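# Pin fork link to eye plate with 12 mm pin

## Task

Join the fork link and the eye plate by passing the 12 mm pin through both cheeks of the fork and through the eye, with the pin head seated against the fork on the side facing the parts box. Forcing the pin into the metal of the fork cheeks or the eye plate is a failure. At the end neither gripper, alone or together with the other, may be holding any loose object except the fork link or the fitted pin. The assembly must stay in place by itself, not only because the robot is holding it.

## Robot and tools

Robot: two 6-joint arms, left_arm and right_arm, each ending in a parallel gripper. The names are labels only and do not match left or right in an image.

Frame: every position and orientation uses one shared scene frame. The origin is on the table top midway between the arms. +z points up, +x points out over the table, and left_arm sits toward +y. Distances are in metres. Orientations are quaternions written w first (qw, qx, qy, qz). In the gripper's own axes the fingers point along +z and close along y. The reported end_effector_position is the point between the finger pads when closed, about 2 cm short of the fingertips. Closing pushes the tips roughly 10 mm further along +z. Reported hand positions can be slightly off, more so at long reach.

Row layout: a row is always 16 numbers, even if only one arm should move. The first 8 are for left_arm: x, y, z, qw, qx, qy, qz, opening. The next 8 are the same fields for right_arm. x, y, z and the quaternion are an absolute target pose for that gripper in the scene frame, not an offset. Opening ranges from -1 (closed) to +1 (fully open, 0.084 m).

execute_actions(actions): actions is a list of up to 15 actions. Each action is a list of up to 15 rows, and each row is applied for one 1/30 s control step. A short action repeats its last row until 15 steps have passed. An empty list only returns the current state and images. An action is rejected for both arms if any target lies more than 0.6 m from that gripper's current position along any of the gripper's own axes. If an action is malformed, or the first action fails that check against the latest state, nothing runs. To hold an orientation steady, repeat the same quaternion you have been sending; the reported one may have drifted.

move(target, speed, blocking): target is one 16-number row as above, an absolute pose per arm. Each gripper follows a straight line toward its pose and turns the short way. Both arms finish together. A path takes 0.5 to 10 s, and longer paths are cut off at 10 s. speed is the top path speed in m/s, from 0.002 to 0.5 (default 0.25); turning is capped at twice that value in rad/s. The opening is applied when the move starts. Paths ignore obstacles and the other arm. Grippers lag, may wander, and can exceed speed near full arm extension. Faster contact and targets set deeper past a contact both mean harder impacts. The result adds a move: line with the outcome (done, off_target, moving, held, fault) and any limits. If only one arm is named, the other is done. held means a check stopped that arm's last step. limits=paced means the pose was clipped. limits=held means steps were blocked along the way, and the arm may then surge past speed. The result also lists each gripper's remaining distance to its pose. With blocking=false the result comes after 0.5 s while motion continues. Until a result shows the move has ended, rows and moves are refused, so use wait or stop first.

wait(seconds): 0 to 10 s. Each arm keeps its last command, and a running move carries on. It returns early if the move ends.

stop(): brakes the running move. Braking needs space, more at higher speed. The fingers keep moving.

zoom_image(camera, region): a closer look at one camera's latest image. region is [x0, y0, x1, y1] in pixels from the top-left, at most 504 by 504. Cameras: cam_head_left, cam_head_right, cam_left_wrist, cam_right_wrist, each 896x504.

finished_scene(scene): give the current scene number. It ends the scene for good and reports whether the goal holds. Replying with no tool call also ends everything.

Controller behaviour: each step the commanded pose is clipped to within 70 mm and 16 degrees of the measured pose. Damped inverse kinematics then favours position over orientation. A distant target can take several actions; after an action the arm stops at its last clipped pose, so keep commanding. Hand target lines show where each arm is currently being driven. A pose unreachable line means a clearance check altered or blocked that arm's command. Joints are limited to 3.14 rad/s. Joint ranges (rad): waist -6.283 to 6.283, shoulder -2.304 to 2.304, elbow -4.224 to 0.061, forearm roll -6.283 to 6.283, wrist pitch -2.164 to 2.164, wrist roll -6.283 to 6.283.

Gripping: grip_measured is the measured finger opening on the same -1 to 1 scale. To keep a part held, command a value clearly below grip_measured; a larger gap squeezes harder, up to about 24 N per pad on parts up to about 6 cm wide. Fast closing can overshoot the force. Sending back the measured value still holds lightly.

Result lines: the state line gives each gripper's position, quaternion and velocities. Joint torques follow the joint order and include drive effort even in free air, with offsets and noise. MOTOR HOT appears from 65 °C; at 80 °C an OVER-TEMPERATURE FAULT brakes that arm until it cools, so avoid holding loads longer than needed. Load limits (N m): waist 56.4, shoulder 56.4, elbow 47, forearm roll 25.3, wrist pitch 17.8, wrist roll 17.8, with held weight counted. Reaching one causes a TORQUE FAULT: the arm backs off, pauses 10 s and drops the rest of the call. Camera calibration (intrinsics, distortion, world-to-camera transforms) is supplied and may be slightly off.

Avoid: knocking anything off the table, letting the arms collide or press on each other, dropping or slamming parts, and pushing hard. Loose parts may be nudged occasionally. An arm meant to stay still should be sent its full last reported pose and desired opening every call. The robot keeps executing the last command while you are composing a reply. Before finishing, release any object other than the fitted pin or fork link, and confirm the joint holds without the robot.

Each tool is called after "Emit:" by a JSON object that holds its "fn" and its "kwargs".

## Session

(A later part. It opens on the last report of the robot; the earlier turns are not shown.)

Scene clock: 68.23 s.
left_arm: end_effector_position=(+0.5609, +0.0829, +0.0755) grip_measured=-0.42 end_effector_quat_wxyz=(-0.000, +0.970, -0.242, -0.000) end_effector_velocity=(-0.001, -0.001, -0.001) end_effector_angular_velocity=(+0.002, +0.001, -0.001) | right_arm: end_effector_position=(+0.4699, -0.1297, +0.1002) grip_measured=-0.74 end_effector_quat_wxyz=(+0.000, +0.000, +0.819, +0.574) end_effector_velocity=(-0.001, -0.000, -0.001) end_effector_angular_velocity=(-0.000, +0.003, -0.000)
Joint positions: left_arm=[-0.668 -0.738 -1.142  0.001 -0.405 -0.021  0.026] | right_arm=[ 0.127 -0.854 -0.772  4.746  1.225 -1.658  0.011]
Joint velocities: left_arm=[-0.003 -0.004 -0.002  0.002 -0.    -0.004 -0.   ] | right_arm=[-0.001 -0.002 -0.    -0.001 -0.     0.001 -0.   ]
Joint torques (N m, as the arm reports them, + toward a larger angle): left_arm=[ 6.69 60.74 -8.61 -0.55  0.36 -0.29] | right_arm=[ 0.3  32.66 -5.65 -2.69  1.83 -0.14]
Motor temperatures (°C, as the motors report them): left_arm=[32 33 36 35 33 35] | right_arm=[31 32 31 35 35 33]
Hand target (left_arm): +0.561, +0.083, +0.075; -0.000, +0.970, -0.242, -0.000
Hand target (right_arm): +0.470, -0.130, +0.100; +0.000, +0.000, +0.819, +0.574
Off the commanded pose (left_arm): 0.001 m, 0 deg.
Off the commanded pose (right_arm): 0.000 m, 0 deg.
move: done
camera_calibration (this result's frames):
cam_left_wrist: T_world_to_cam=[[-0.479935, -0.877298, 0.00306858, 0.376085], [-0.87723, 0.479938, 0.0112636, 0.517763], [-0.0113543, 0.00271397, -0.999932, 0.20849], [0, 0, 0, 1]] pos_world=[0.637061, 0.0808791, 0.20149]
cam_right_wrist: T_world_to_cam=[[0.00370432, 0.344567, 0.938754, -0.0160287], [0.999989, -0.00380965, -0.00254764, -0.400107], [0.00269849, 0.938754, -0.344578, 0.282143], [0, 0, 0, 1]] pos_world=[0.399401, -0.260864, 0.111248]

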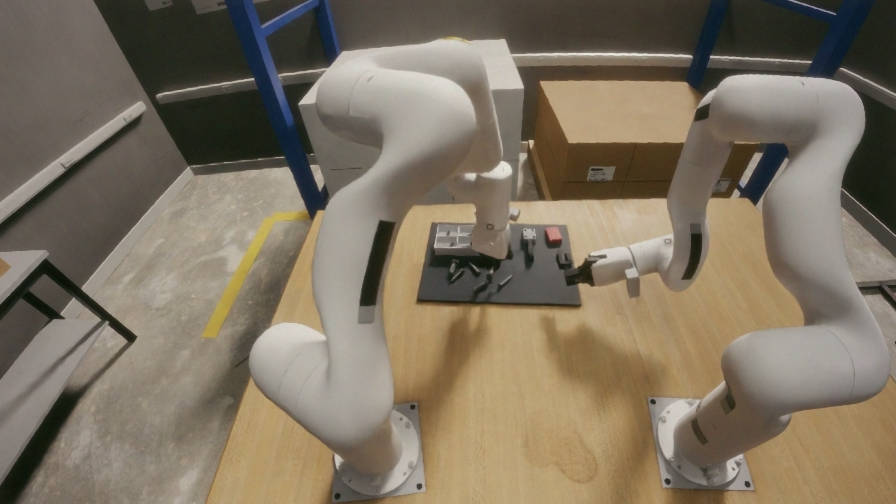

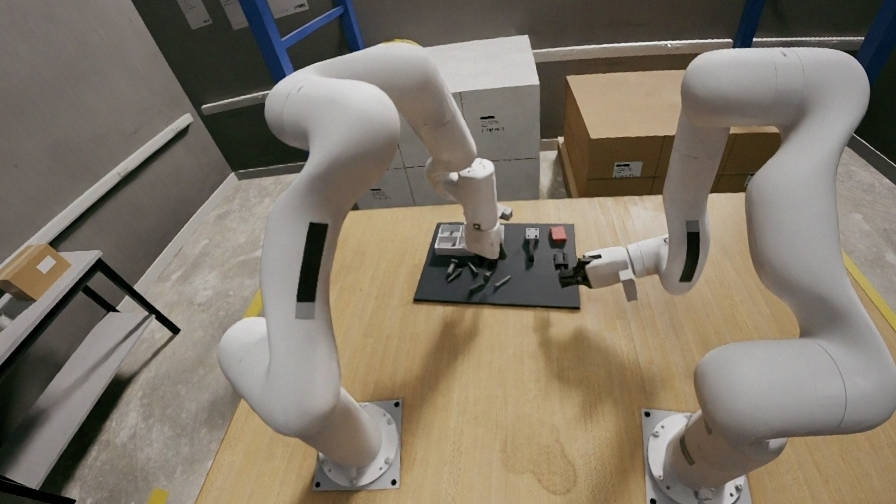

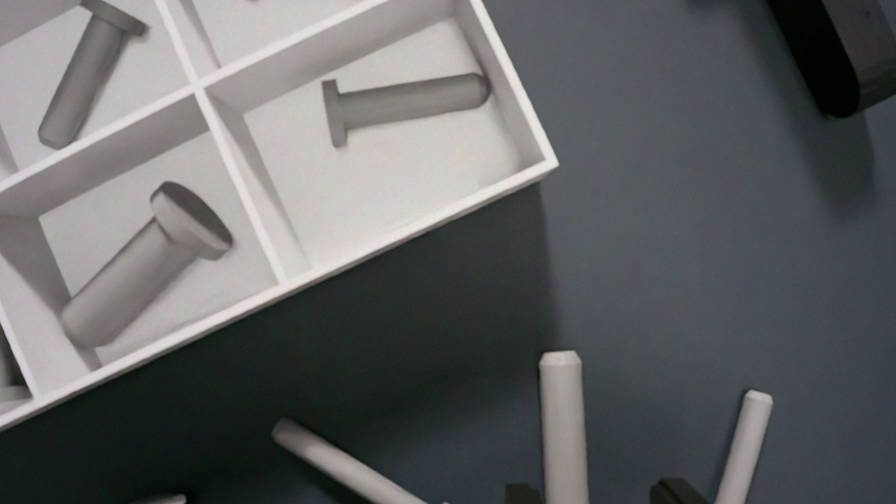

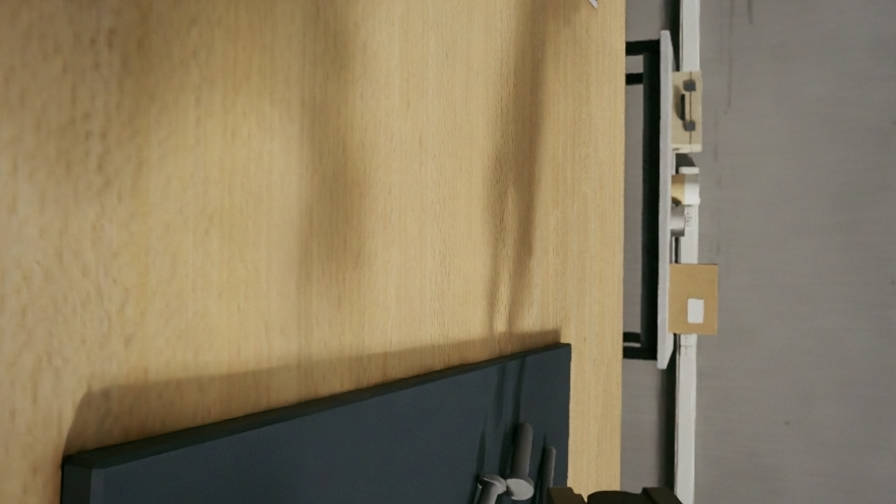

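Emit:
{"fn": "move", "kwargs": {"target": [0.5635,0.0845,0.032,0,0.970,-0.242,0,-0.4, 0.47,-0.13,0.10,0,0,0.819,0.574,-1], "speed": 0.04}}

Emit:
{"fn": "move", "kwargs": {"target": [0.5635,0.0845,0.032,0,0.970,-0.242,0,-1, 0.47,-0.13,0.10,0,0,0.819,0.574,-1]}}

Emit:
{"fn": "move", "kwargs": {"target": [0.62,0.06,0.10,0,0.7071,-0.7071,0,-1, 0.47,-0.13,0.10,0,0,0.819,0.574,-1], "speed": 0.1}}

Scene clock: 72.47 s.
left_arm: end_effector_position=(+0.5636, +0.0845, +0.0323) grip_measured=-0.42 end_effector_quat_wxyz=(-0.000, +0.970, -0.242, +0.000) end_effector_velocity=(+0.000, +0.000, -0.001) end_effector_angular_velocity=(-0.000, -0.000, +0.001) | right_arm: end_effector_position=(+0.4700, -0.1300, +0.1000) grip_measured=-0.74 end_effector_quat_wxyz=(+0.000, +0.000, +0.819, +0.574) end_effector_velocity=(+0.001, +0.000, +0.000) end_effector_angular_velocity=(+0.000, -0.002, +0.001)
Joint positions: left_arm=[-0.663 -0.825 -1.163  0.    -0.338 -0.015  0.026] | right_arm=[ 0.127 -0.854 -0.772  4.745  1.224 -1.657  0.011]
Joint velocities: left_arm=[ 0.001 -0.002 -0.001 -0.001  0.001  0.     0.   ] | right_arm=[ 0.     0.    -0.002 -0.001 -0.    -0.    -0.   ]
Joint torques (N m, as the arm reports them, + toward a larger angle): left_arm=[ 6.2  63.5  -8.48 -0.64  0.42 -0.26] | right_arm=[ 0.94 32.   -4.49 -0.99  1.82 -0.56]
Motor temperatures (°C, as the motors report them): left_arm=[32 33 36 35 33 35] | right_arm=[31 32 31 35 35 33]
Hand target (left_arm): +0.564, +0.085, +0.032; -0.000, +0.970, -0.242, +0.000
Hand target (right_arm): +0.470, -0.130, +0.100; +0.000, +0.000, +0.819, +0.574
Off the commanded pose (left_arm): 0.000 m, 0 deg.
Off the commanded pose (right_arm): 0.000 m, 0 deg.
move: done
camera_calibration (this result's frames):
cam_left_wrist: T_world_to_cam=[[-0.480346, -0.877073, 0.00321361, 0.379115], [-0.87701, 0.480351, 0.0108126, 0.519703], [-0.0110271, 0.00237541, -0.999936, 0.165154], [0, 0, 0, 1]] pos_world=[0.639713, 0.0824793, 0.158306]
cam_right_wrist: T_world_to_cam=[[0.00370087, 0.345148, 0.938541, -0.0156228], [0.99999, -0.00368495, -0.00258804, -0.400199], [0.00256522, 0.938541, -0.345158, 0.28241], [0, 0, 0, 1]] pos_world=[0.399529, -0.261136, 0.111103]

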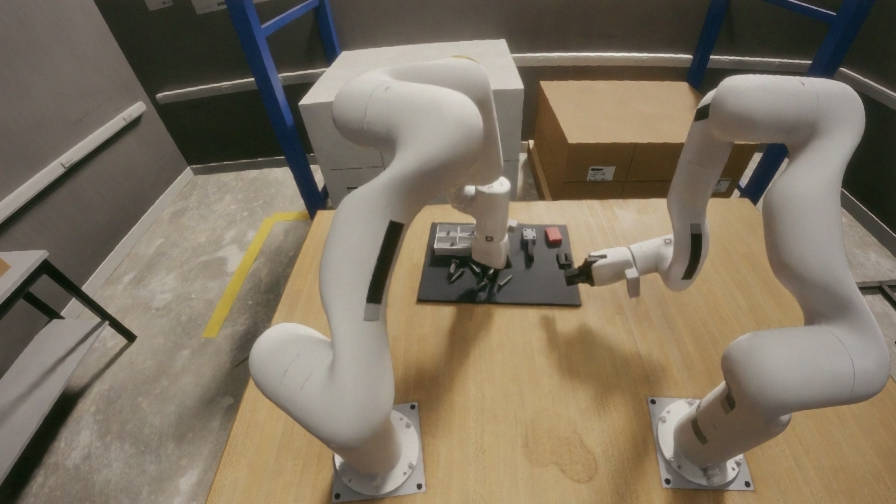

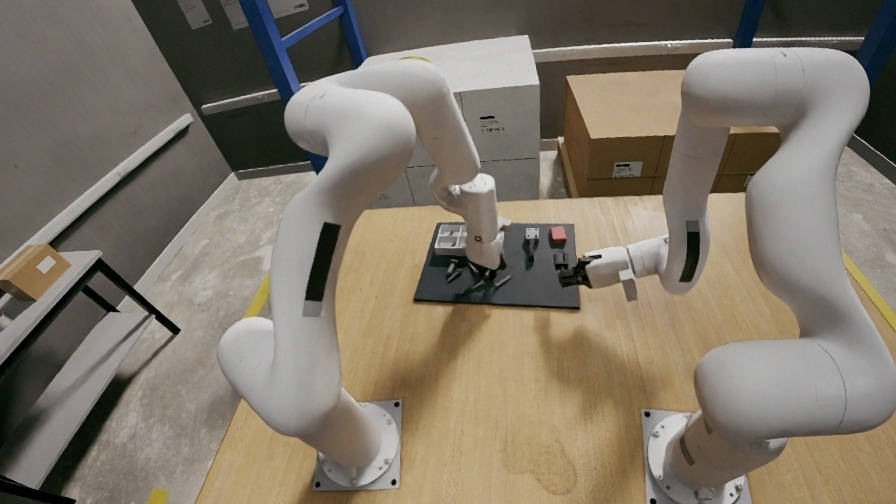

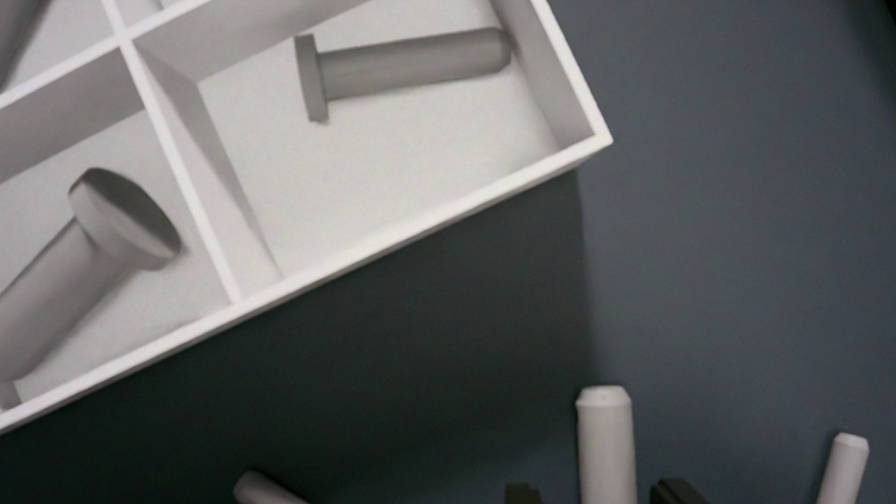

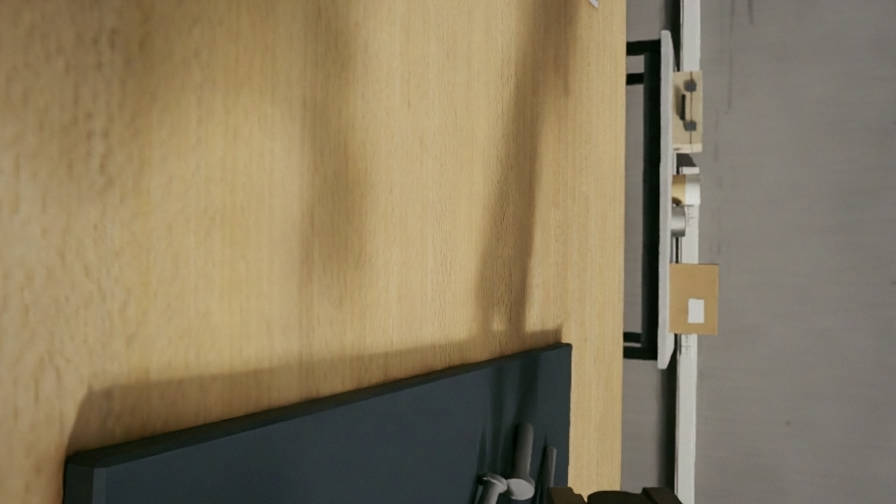

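Scene clock: 73.17 s.
left_arm: end_effector_position=(+0.5636, +0.0844, +0.0322) grip_measured=-0.58 end_effector_quat_wxyz=(+0.000, +0.970, -0.242, +0.000) end_effector_velocity=(-0.000, -0.000, -0.000) end_effector_angular_velocity=(+0.000, -0.000, -0.001) | right_arm: end_effector_position=(+0.4700, -0.1300, +0.1000) grip_measured=-0.74 end_effector_quat_wxyz=(-0.000, +0.000, +0.819, +0.574) end_effector_velocity=(+0.000, +0.000, +0.000) end_effector_angular_velocity=(-0.000, -0.002, +0.002)
Joint positions: left_arm=[-0.663 -0.825 -1.163  0.    -0.338 -0.015  0.019] | right_arm=[ 0.127 -0.854 -0.772  4.745  1.224 -1.657  0.011]
Joint velocities: left_arm=[-0.001 -0.     0.     0.     0.001  0.     0.   ] | right_arm=[ 0.     0.001 -0.    -0.001 -0.    -0.001  0.   ]
Joint torques (N m, as the arm reports them, + toward a larger angle): left_arm=[ 7.68 57.69 -6.62 -0.8   0.4  -0.26] | right_arm=[-0.74 30.06 -6.89 -1.86  1.77  0.02]
Motor temperatures (°C, as the motors report them): left_arm=[32 33 36 35 33 35] | right_arm=[31 32 31 35 35 33]
Hand target (left_arm): +0.564, +0.084, +0.032; -0.000, +0.970, -0.242, -0.000
Hand target (right_arm): +0.470, -0.130, +0.100; -0.000, +0.000, +0.819, +0.574
Off the commanded pose (left_arm): 0.000 m, 0 deg.
Off the commanded pose (right_arm): 0.000 m, 0 deg.
move: done
camera_calibration (this result's frames):
cam_left_wrist: T_world_to_cam=[[-0.480387, -0.87705, 0.00335653, 0.379111], [-0.876989, 0.480394, 0.0105989, 0.519757], [-0.0109082, 0.00214792, -0.999938, 0.165023], [0, 0, 0, 1]] pos_world=[0.639741, 0.0824573, 0.158231]
cam_right_wrist: T_world_to_cam=[[0.00370085, 0.345152, 0.938539, -0.0156206], [0.99999, -0.00368361, -0.0025885, -0.400201], [0.00256379, 0.93854, -0.345162, 0.282413], [0, 0, 0, 1]] pos_world=[0.399531, -0.261138, 0.111103]

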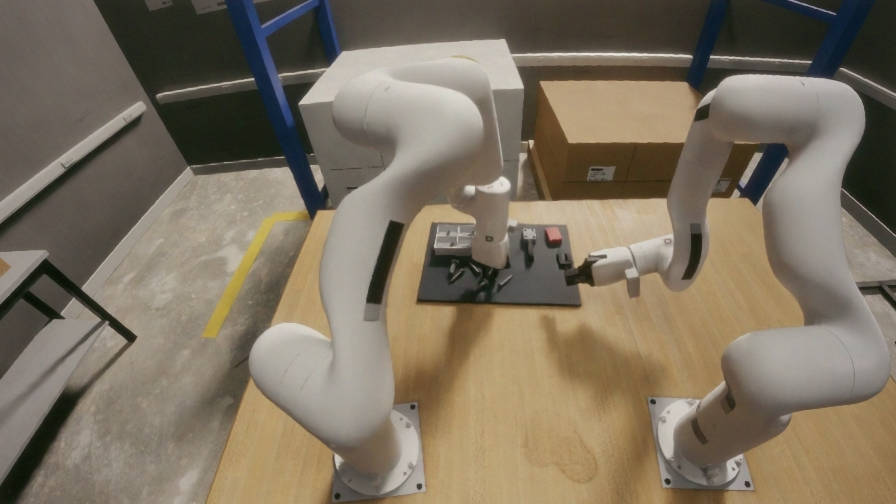

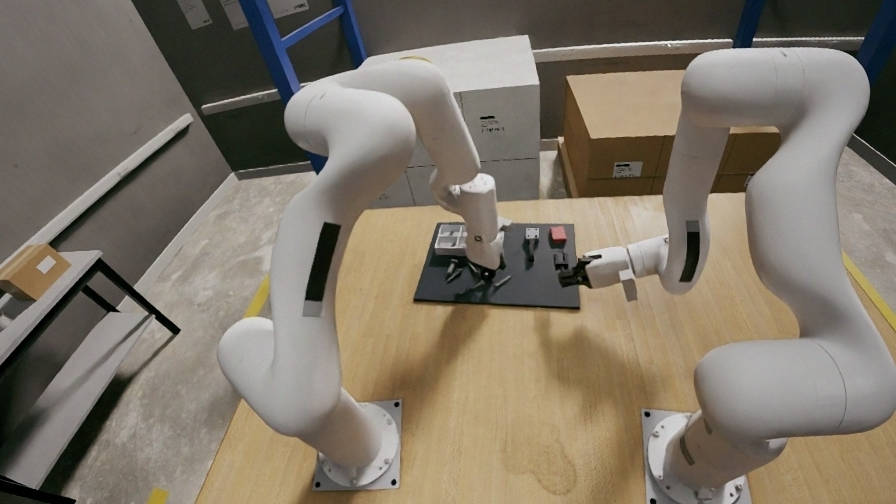

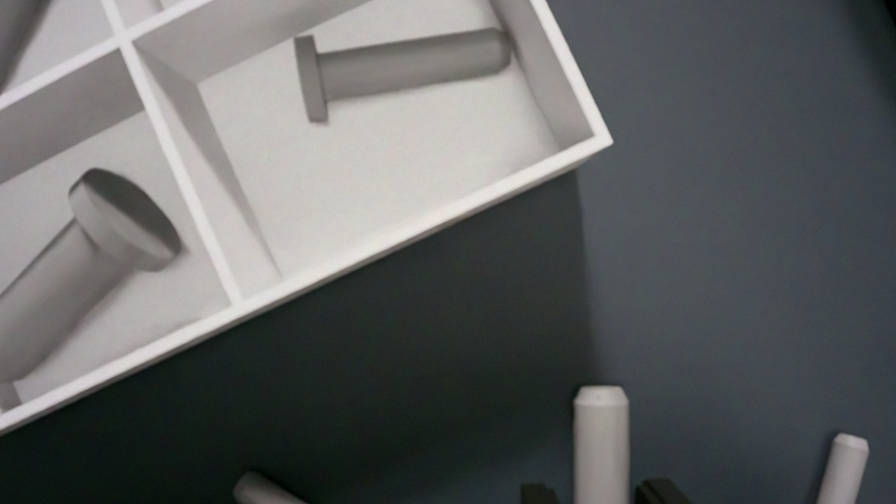

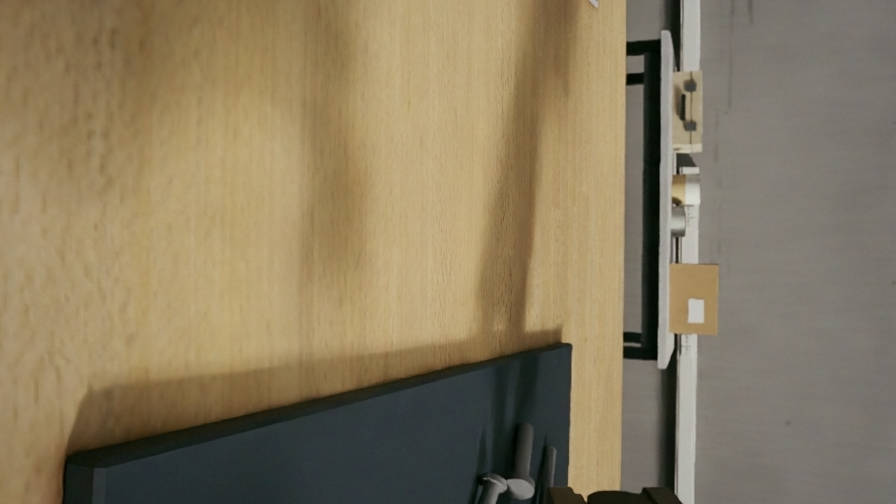

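Scene clock: 78.93 s.
left_arm: end_effector_position=(+0.6199, +0.0601, +0.1000) grip_measured=-0.58 end_effector_quat_wxyz=(-0.000, -0.707, +0.707, -0.000) end_effector_velocity=(+0.001, +0.000, +0.001) end_effector_angular_velocity=(-0.001, +0.000, -0.012) | right_arm: end_effector_position=(+0.4700, -0.1300, +0.1000) grip_measured=-0.74 end_effector_quat_wxyz=(-0.000, -0.000, +0.819, +0.574) end_effector_velocity=(-0.000, +0.000, -0.000) end_effector_angular_velocity=(+0.000, +0.001, +0.001)
Joint positions: left_arm=[-0.654 -0.811 -1.351 -0.    -0.54   1.076  0.019] | right_arm=[ 0.127 -0.854 -0.772  4.745  1.224 -1.657  0.011]
Joint velocities: left_arm=[ 0.001 -0.    -0.002 -0.002 -0.002  0.015 -0.   ] | right_arm=[-0.    -0.     0.    -0.001 -0.     0.001  0.   ]
Joint torques (N m, as the arm reports them, + toward a larger angle): left_arm=[  6.91  67.11 -10.57  -0.51   0.37  -0.37] | right_arm=[-1.35 34.57 -5.11 -1.83  1.71 -0.21]
Motor temperatures (°C, as the motors report them): left_arm=[32 33 36 35 33 35] | right_arm=[31 32 31 35 35 33]
Hand target (left_arm): +0.620, +0.060, +0.100; +0.000, +0.707, -0.707, +0.000
Hand target (right_arm): +0.470, -0.130, +0.100; -0.000, -0.000, +0.819, +0.574
Off the commanded pose (left_arm): 0.000 m, 0 deg.
Off the commanded pose (right_arm): 0.000 m, 0 deg.
move: done
camera_calibration (this result's frames):
cam_left_wrist: T_world_to_cam=[[-0.99993, 0.0113398, 0.00348158, 0.653239], [0.0113766, 0.999878, 0.010726, -0.00188527], [-0.00335952, 0.0107648, -0.999936, 0.228271], [0, 0, 0, 1]] pos_world=[0.653981, -0.00797988, 0.226002]
cam_right_wrist: T_world_to_cam=[[0.00370075, 0.345152, 0.938539, -0.0156205], [0.99999, -0.00368342, -0.00258846, -0.400201], [0.00256362, 0.93854, -0.345162, 0.282413], [0, 0, 0, 1]] pos_world=[0.399531, -0.261138, 0.111103]

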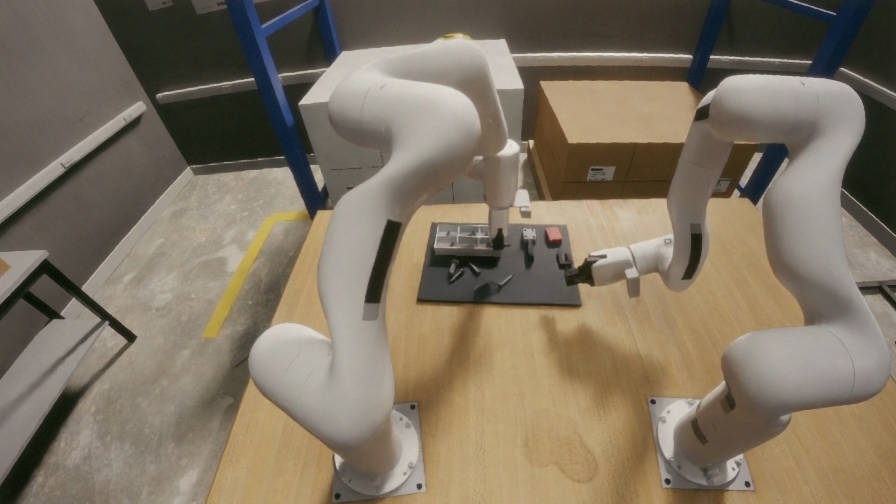

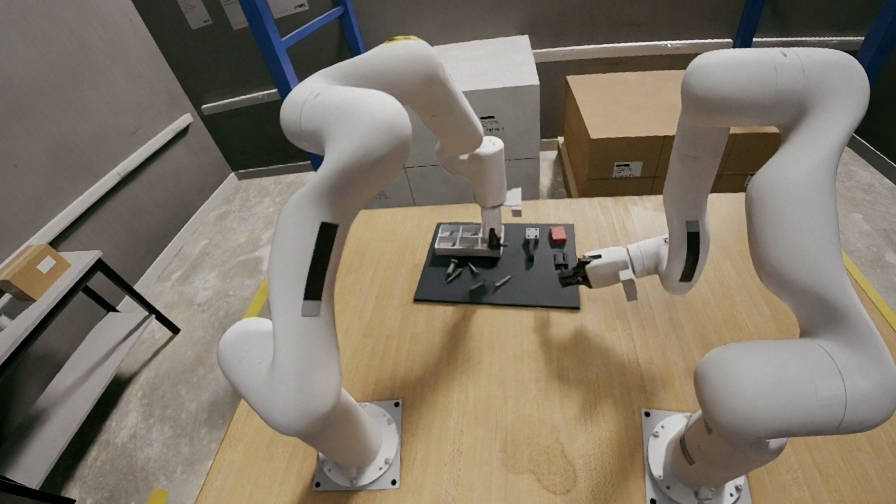

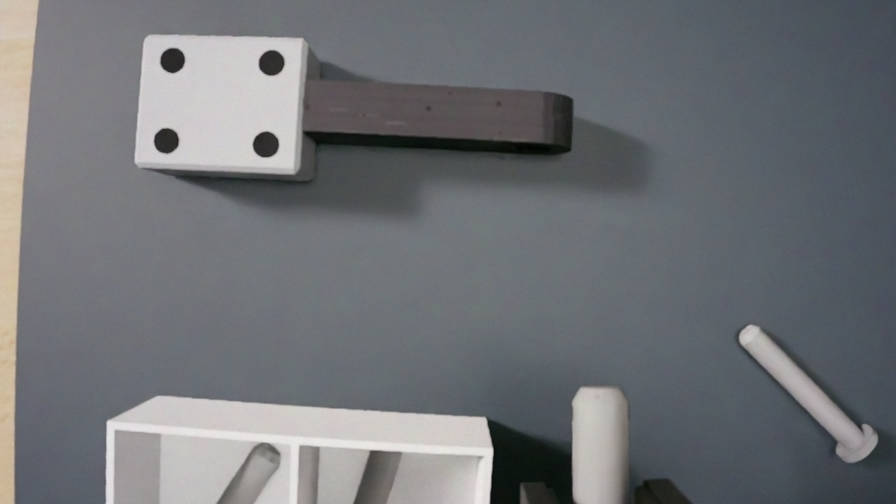

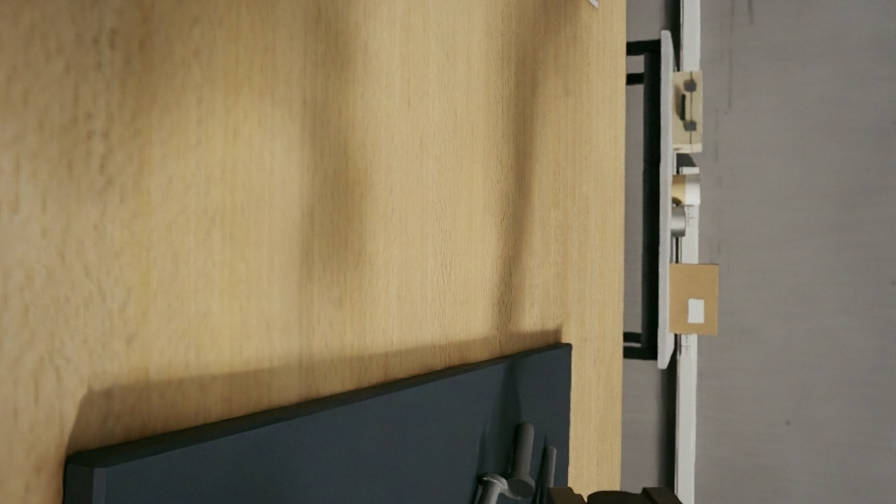

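Emit:
{"fn": "move", "kwargs": {"target": [0.62,0.06,0.10,0,0.7071,-0.7071,0,-1, 0.515,-0.054,0.05,0,0,0.819,0.574,-1], "speed": 0.1}}

Emit:
{"fn": "move", "kwargs": {"target": [0.62,0.06,0.10,0,0.7071,-0.7071,0,-1, 0.52,-0.054,0.036,0,0,0.819,0.574,-1], "speed": 0.03}}

Scene clock: 84.70 s.
left_arm: end_effector_position=(+0.6200, +0.0600, +0.1000) grip_measured=-0.58 end_effector_quat_wxyz=(-0.000, -0.707, +0.707, -0.000) end_effector_velocity=(-0.000, -0.000, -0.001) end_effector_angular_velocity=(+0.001, +0.000, -0.001) | right_arm: end_effector_position=(+0.5148, -0.0545, +0.0498) grip_measured=-0.74 end_effector_quat_wxyz=(+0.000, -0.000, +0.819, +0.574) end_effector_velocity=(+0.001, +0.001, -0.001) end_effector_angular_velocity=(-0.000, -0.000, -0.000)
Joint positions: left_arm=[-0.654 -0.811 -1.352  0.    -0.541  1.076  0.019] | right_arm=[ 0.291 -1.024 -0.97   4.899  1.231 -1.627  0.011]
Joint velocities: left_arm=[-0.001 -0.001 -0.     0.001  0.     0.    -0.   ] | right_arm=[ 0.002 -0.004 -0.005  0.002 -0.     0.001 -0.   ]
Joint torques (N m, as the arm reports them, + toward a larger angle): left_arm=[  6.56  66.64 -10.35  -0.67   0.39  -0.28] | right_arm=[-0.13 37.94 -5.98 -1.12  1.76 -0.19]
Motor temperatures (°C, as the motors report them): left_arm=[32 33 36 35 33 35] | right_arm=[31 32 31 35 35 33]
Hand target (left_arm): +0.620, +0.060, +0.100; +0.000, +0.707, -0.707, +0.000
Hand target (right_arm): +0.515, -0.054, +0.050; +0.000, -0.000, +0.819, +0.574
Off the commanded pose (left_arm): 0.000 m, 0 deg.
Off the commanded pose (right_arm): 0.001 m, 0 deg.
move: done
camera_calibration (this result's frames):
cam_left_wrist: T_world_to_cam=[[-0.999921, 0.0121169, 0.00336284, 0.653294], [0.0121531, 0.999866, 0.0109462, -0.00228275], [-0.00322976, 0.0109862, -0.999934, 0.228224], [0, 0, 0, 1]] pos_world=[0.654007, -0.00814081, 0.226037]
cam_right_wrist: T_world_to_cam=[[0.00363453, 0.345846, 0.938284, 0.00537601], [0.99999, -0.00368457, -0.00251544, -0.444846], [0.00258722, 0.938284, -0.345856, 0.194107], [0, 0, 0, 1]] pos_world=[0.44432, -0.185626, 0.06097]

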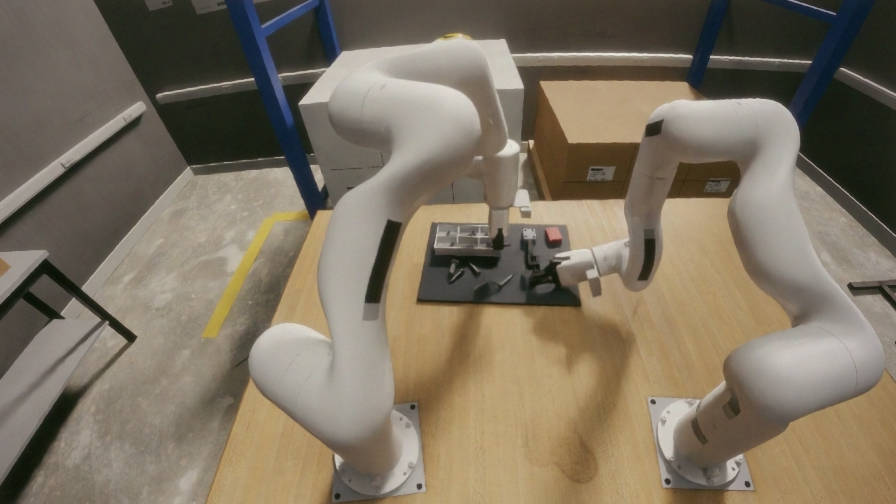

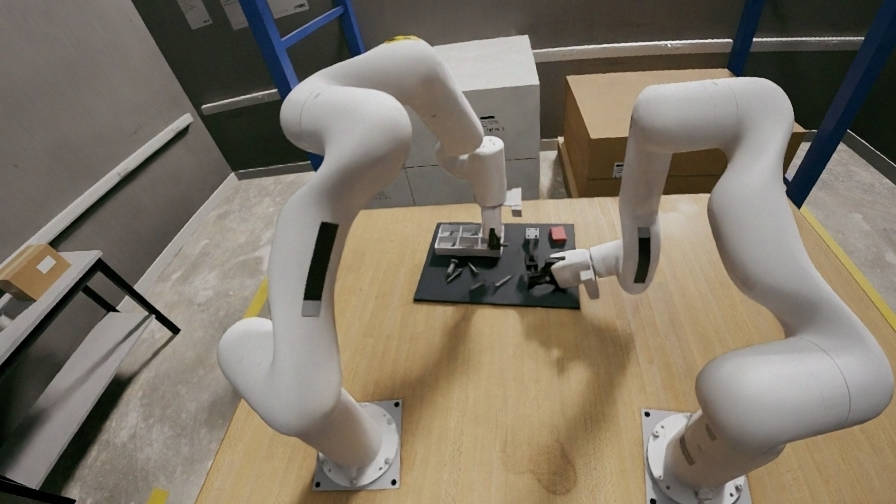

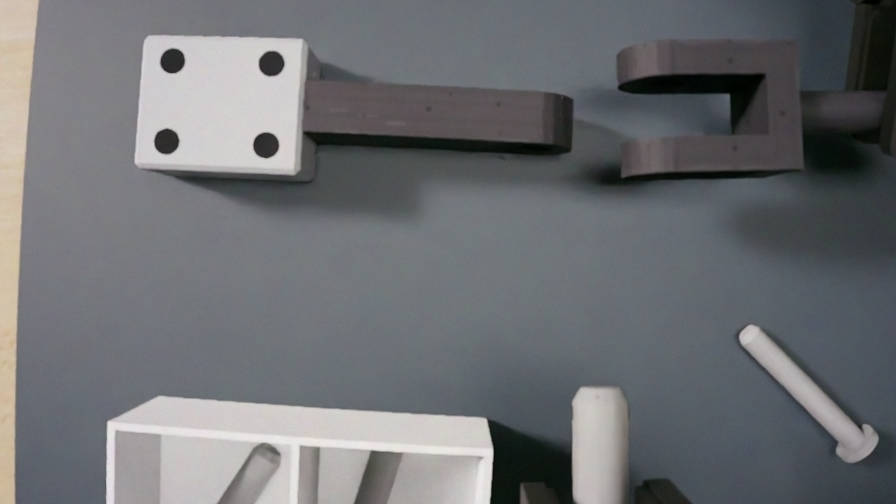

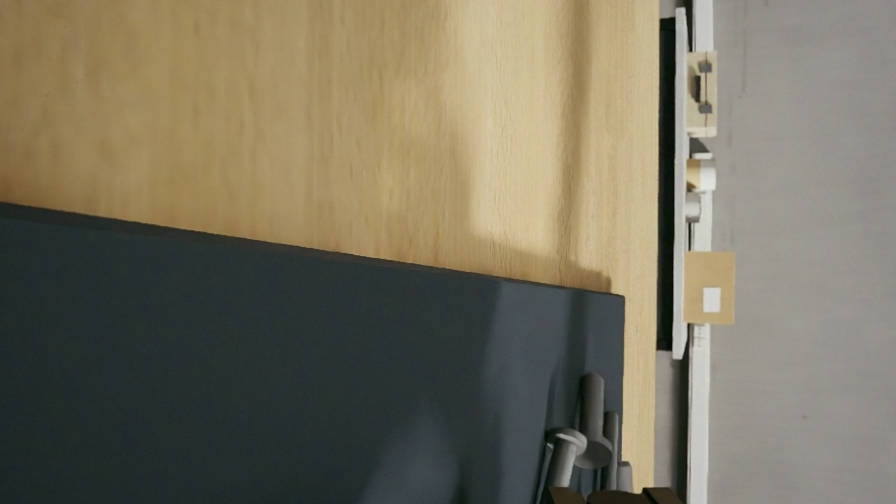

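Scene clock: 85.50 s.
left_arm: end_effector_position=(+0.6200, +0.0600, +0.1000) grip_measured=-0.58 end_effector_quat_wxyz=(-0.000, -0.707, +0.707, +0.000) end_effector_velocity=(-0.000, -0.000, -0.000) end_effector_angular_velocity=(-0.000, +0.000, +0.000) | right_arm: end_effector_position=(+0.5200, -0.0524, +0.0436) grip_measured=-0.75 end_effector_quat_wxyz=(-0.001, +0.001, +0.812, +0.584) end_effector_velocity=(+0.001, +0.000, -0.000) end_effector_angular_velocity=(+0.008, +0.003, +0.003)
Joint positions: left_arm=[-0.654 -0.811 -1.352  0.    -0.541  1.076  0.019] | right_arm=[ 0.29  -1.058 -1.001  4.896  1.257 -1.627  0.011]
Joint velocities: left_arm=[-0.    -0.    -0.    -0.001  0.001 -0.    -0.   ] | right_arm=[-0.001 -0.007 -0.009 -0.006  0.007  0.005 -0.001]
Joint torques (N m, as the arm reports them, + toward a larger angle): left_arm=[  5.55  67.09 -10.09  -0.43   0.45  -0.28] | right_arm=[  7.67   8.04 -15.98   6.52  -6.77  -4.02]
Motor temperatures (°C, as the motors report them): left_arm=[32 33 36 35 33 35] | right_arm=[31 32 31 35 35 33]
Hand target (left_arm): +0.620, +0.060, +0.100; -0.000, +0.707, -0.707, +0.000
Hand target (right_arm): +0.520, -0.054, +0.036; -0.000, -0.000, +0.819, +0.574
Off the commanded pose (left_arm): 0.000 m, 0 deg.
Off the commanded pose (right_arm): 0.008 m, 1 deg.
move: off_target (right_arm)
camera_calibration (this result's frames):
cam_left_wrist: T_world_to_cam=[[-0.999921, 0.0121168, 0.00336268, 0.653293], [0.012153, 0.999866, 0.0109477, -0.00228232], [-0.00322958, 0.0109877, -0.999934, 0.228224], [0, 0, 0, 1]] pos_world=[0.654007, -0.00814148, 0.226037]
cam_right_wrist: T_world_to_cam=[[0.00616184, 0.322332, 0.946607, 0.00746968], [0.99998, -0.00361036, -0.00527989, -0.449938], [0.00171571, 0.94662, -0.322348, 0.189823], [0, 0, 0, 1]] pos_world=[0.449557, -0.183722, 0.0517424]

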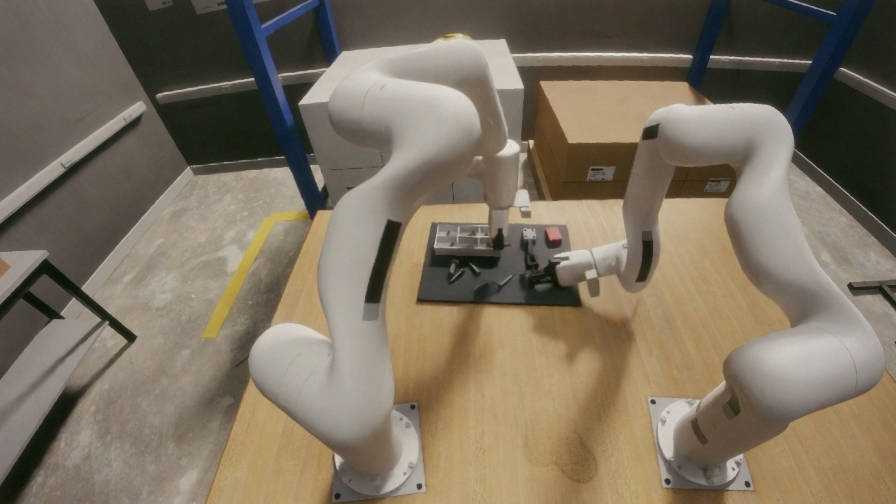

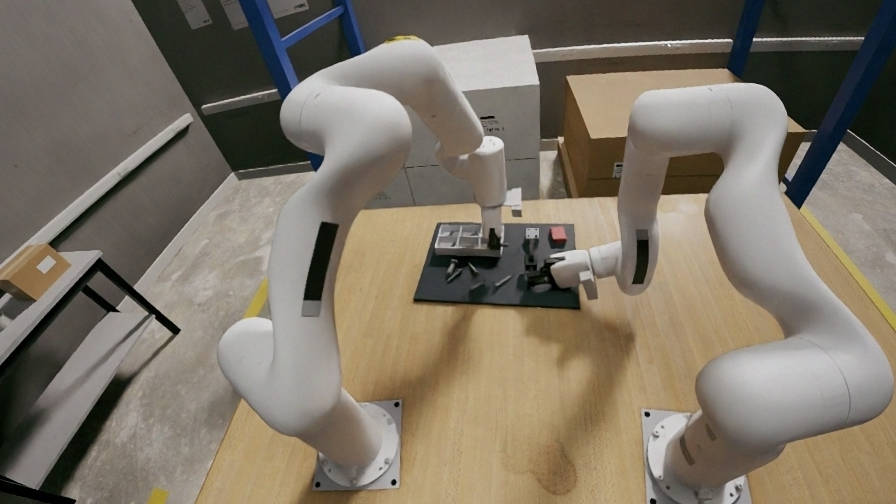

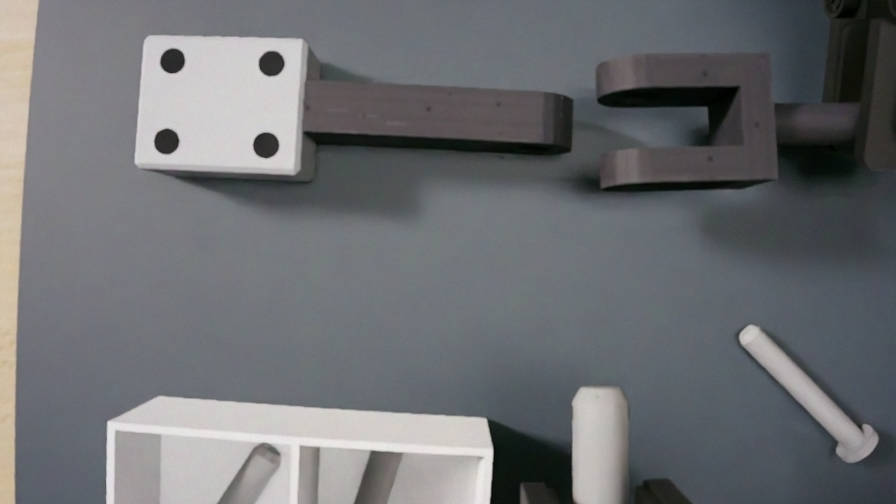

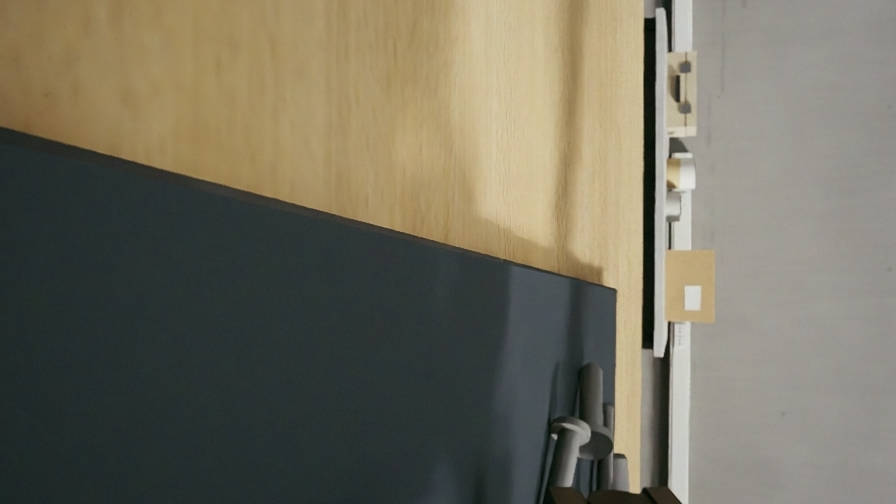

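Emit:
{"fn": "move", "kwargs": {"target": [0.62,0.06,0.10,0,0.7071,-0.7071,0,-1, 0.525,-0.0555,0.048,-0.0927,0.065,0.814,0.570,-1], "speed": 0.03}}

Emit:
{"fn": "zoom_image", "kwargs": {"camera": "cam_left_wrist", "region": [450, 20, 896, 260]}}

Emit:
{"fn": "zoom_image", "kwargs": {"camera": "cam_head_right", "region": [490, 220, 610, 300]}}

Scene clock: 94.90 s.
left_arm: end_effector_position=(+0.6200, +0.0600, +0.1000) grip_measured=-0.58 end_effector_quat_wxyz=(-0.000, -0.707, +0.707, +0.000) end_effector_velocity=(-0.000, +0.000, -0.000) end_effector_angular_velocity=(+0.001, +0.000, -0.002) | right_arm: end_effector_position=(+0.5248, -0.0555, +0.0478) grip_measured=-0.74 end_effector_quat_wxyz=(-0.093, +0.065, +0.814, +0.570) end_effector_velocity=(+0.001, +0.000, +0.001) end_effector_angular_velocity=(+0.001, +0.009, +0.002)
Joint positions: left_arm=[-0.654 -0.811 -1.352  0.    -0.541  1.076  0.019] | right_arm=[ 0.279 -1.057 -1.054  4.788  1.231 -1.333  0.011]
Joint velocities: left_arm=[-0.001 -0.001  0.     0.002 -0.001  0.    -0.   ] | right_arm=[-0.     0.001 -0.004 -0.007  0.001  0.014  0.   ]
Joint torques (N m, as the arm reports them, + toward a larger angle): left_arm=[  6.6   67.58 -10.92  -0.64   0.28  -0.22] | right_arm=[-1.05 35.99 -7.6  -1.59  1.77 -0.41]
Motor temperatures (°C, as the motors report them): left_arm=[32 33 36 35 33 35] | right_arm=[31 32 31 35 35 33]
Hand target (left_arm): +0.620, +0.060, +0.100; +0.000, +0.707, -0.707, +0.000
Hand target (right_arm): +0.525, -0.055, +0.048; -0.093, +0.065, +0.814, +0.570
Off the commanded pose (left_arm): 0.000 m, 0 deg.
Off the commanded pose (right_arm): 0.000 m, 0 deg.
move: done
camera_calibration (this result's frames):
cam_left_wrist: T_world_to_cam=[[-0.999921, 0.0121172, 0.00336262, 0.653293], [0.0121533, 0.999866, 0.0109477, -0.00228248], [-0.00322951, 0.0109877, -0.999934, 0.228224], [0, 0, 0, 1]] pos_world=[0.654006, -0.00814155, 0.226037]
cam_right_wrist: T_world_to_cam=[[0.214293, 0.346345, 0.913303, -0.101761], [0.973877, -0.00386135, -0.227042, -0.430428], [-0.0751083, 0.938099, -0.338125, 0.234717], [0, 0, 0, 1]] pos_world=[0.45862, -0.186606, 0.0745771]

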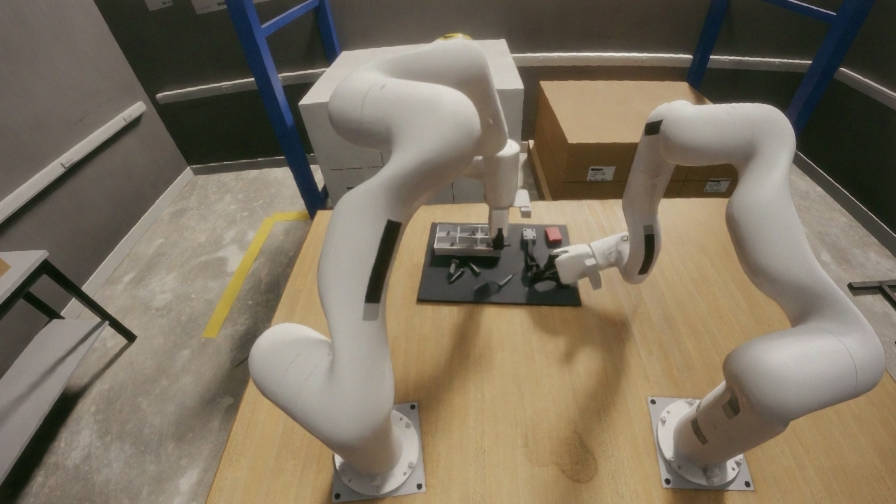

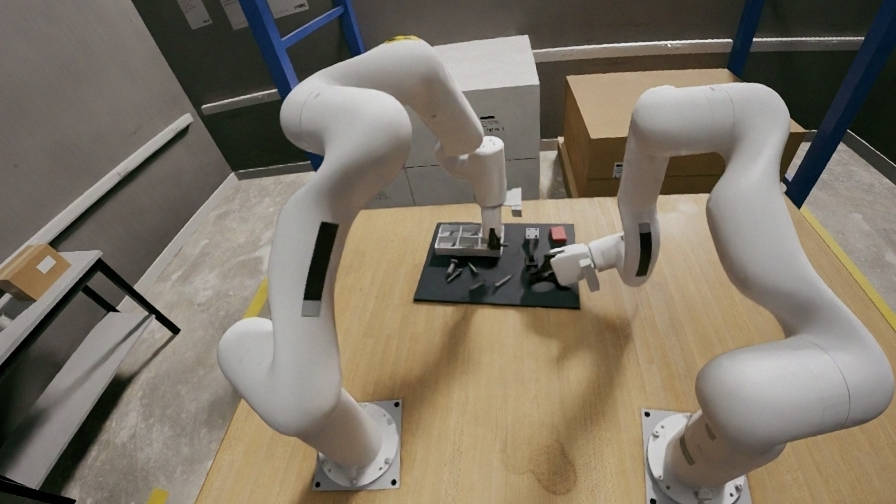

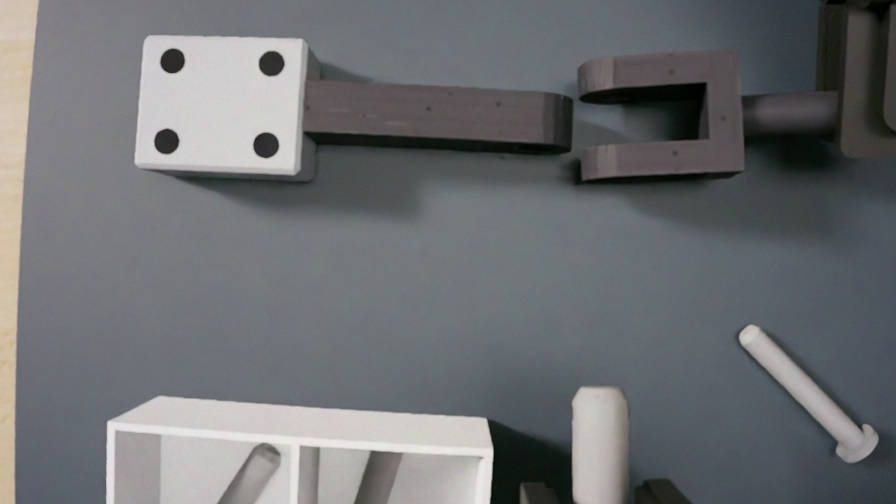

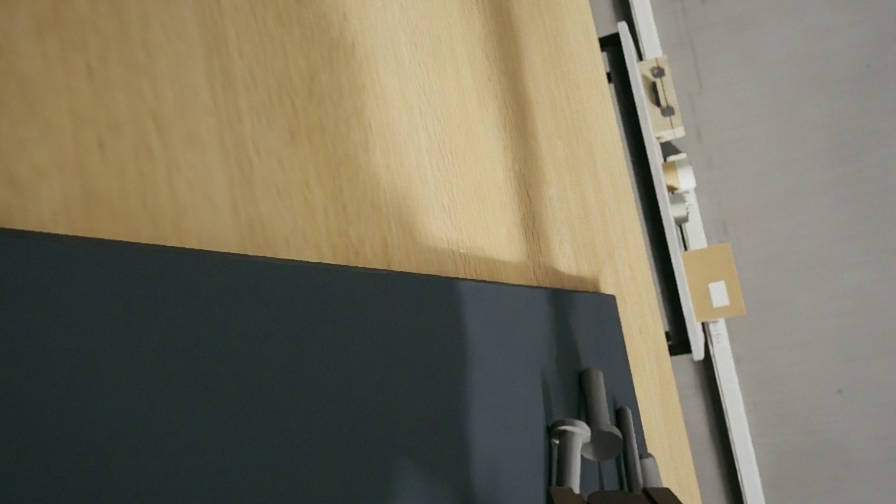

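Region (450, 20, 896, 260) of cam_left_wrist's 896x504 image, scaled by 1.130, with more detail than that image has; it fills the top 271 rows of this view, and the rest is white.

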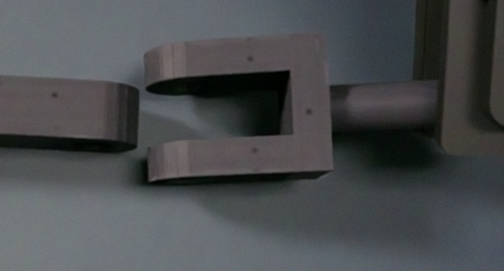

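Region (490, 220, 610, 300) of cam_head_right's 896x504 image, scaled by 4.200, with more detail than that image has.

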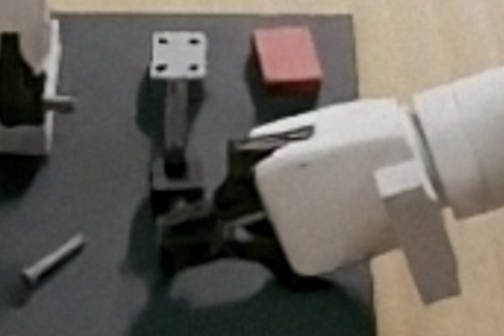

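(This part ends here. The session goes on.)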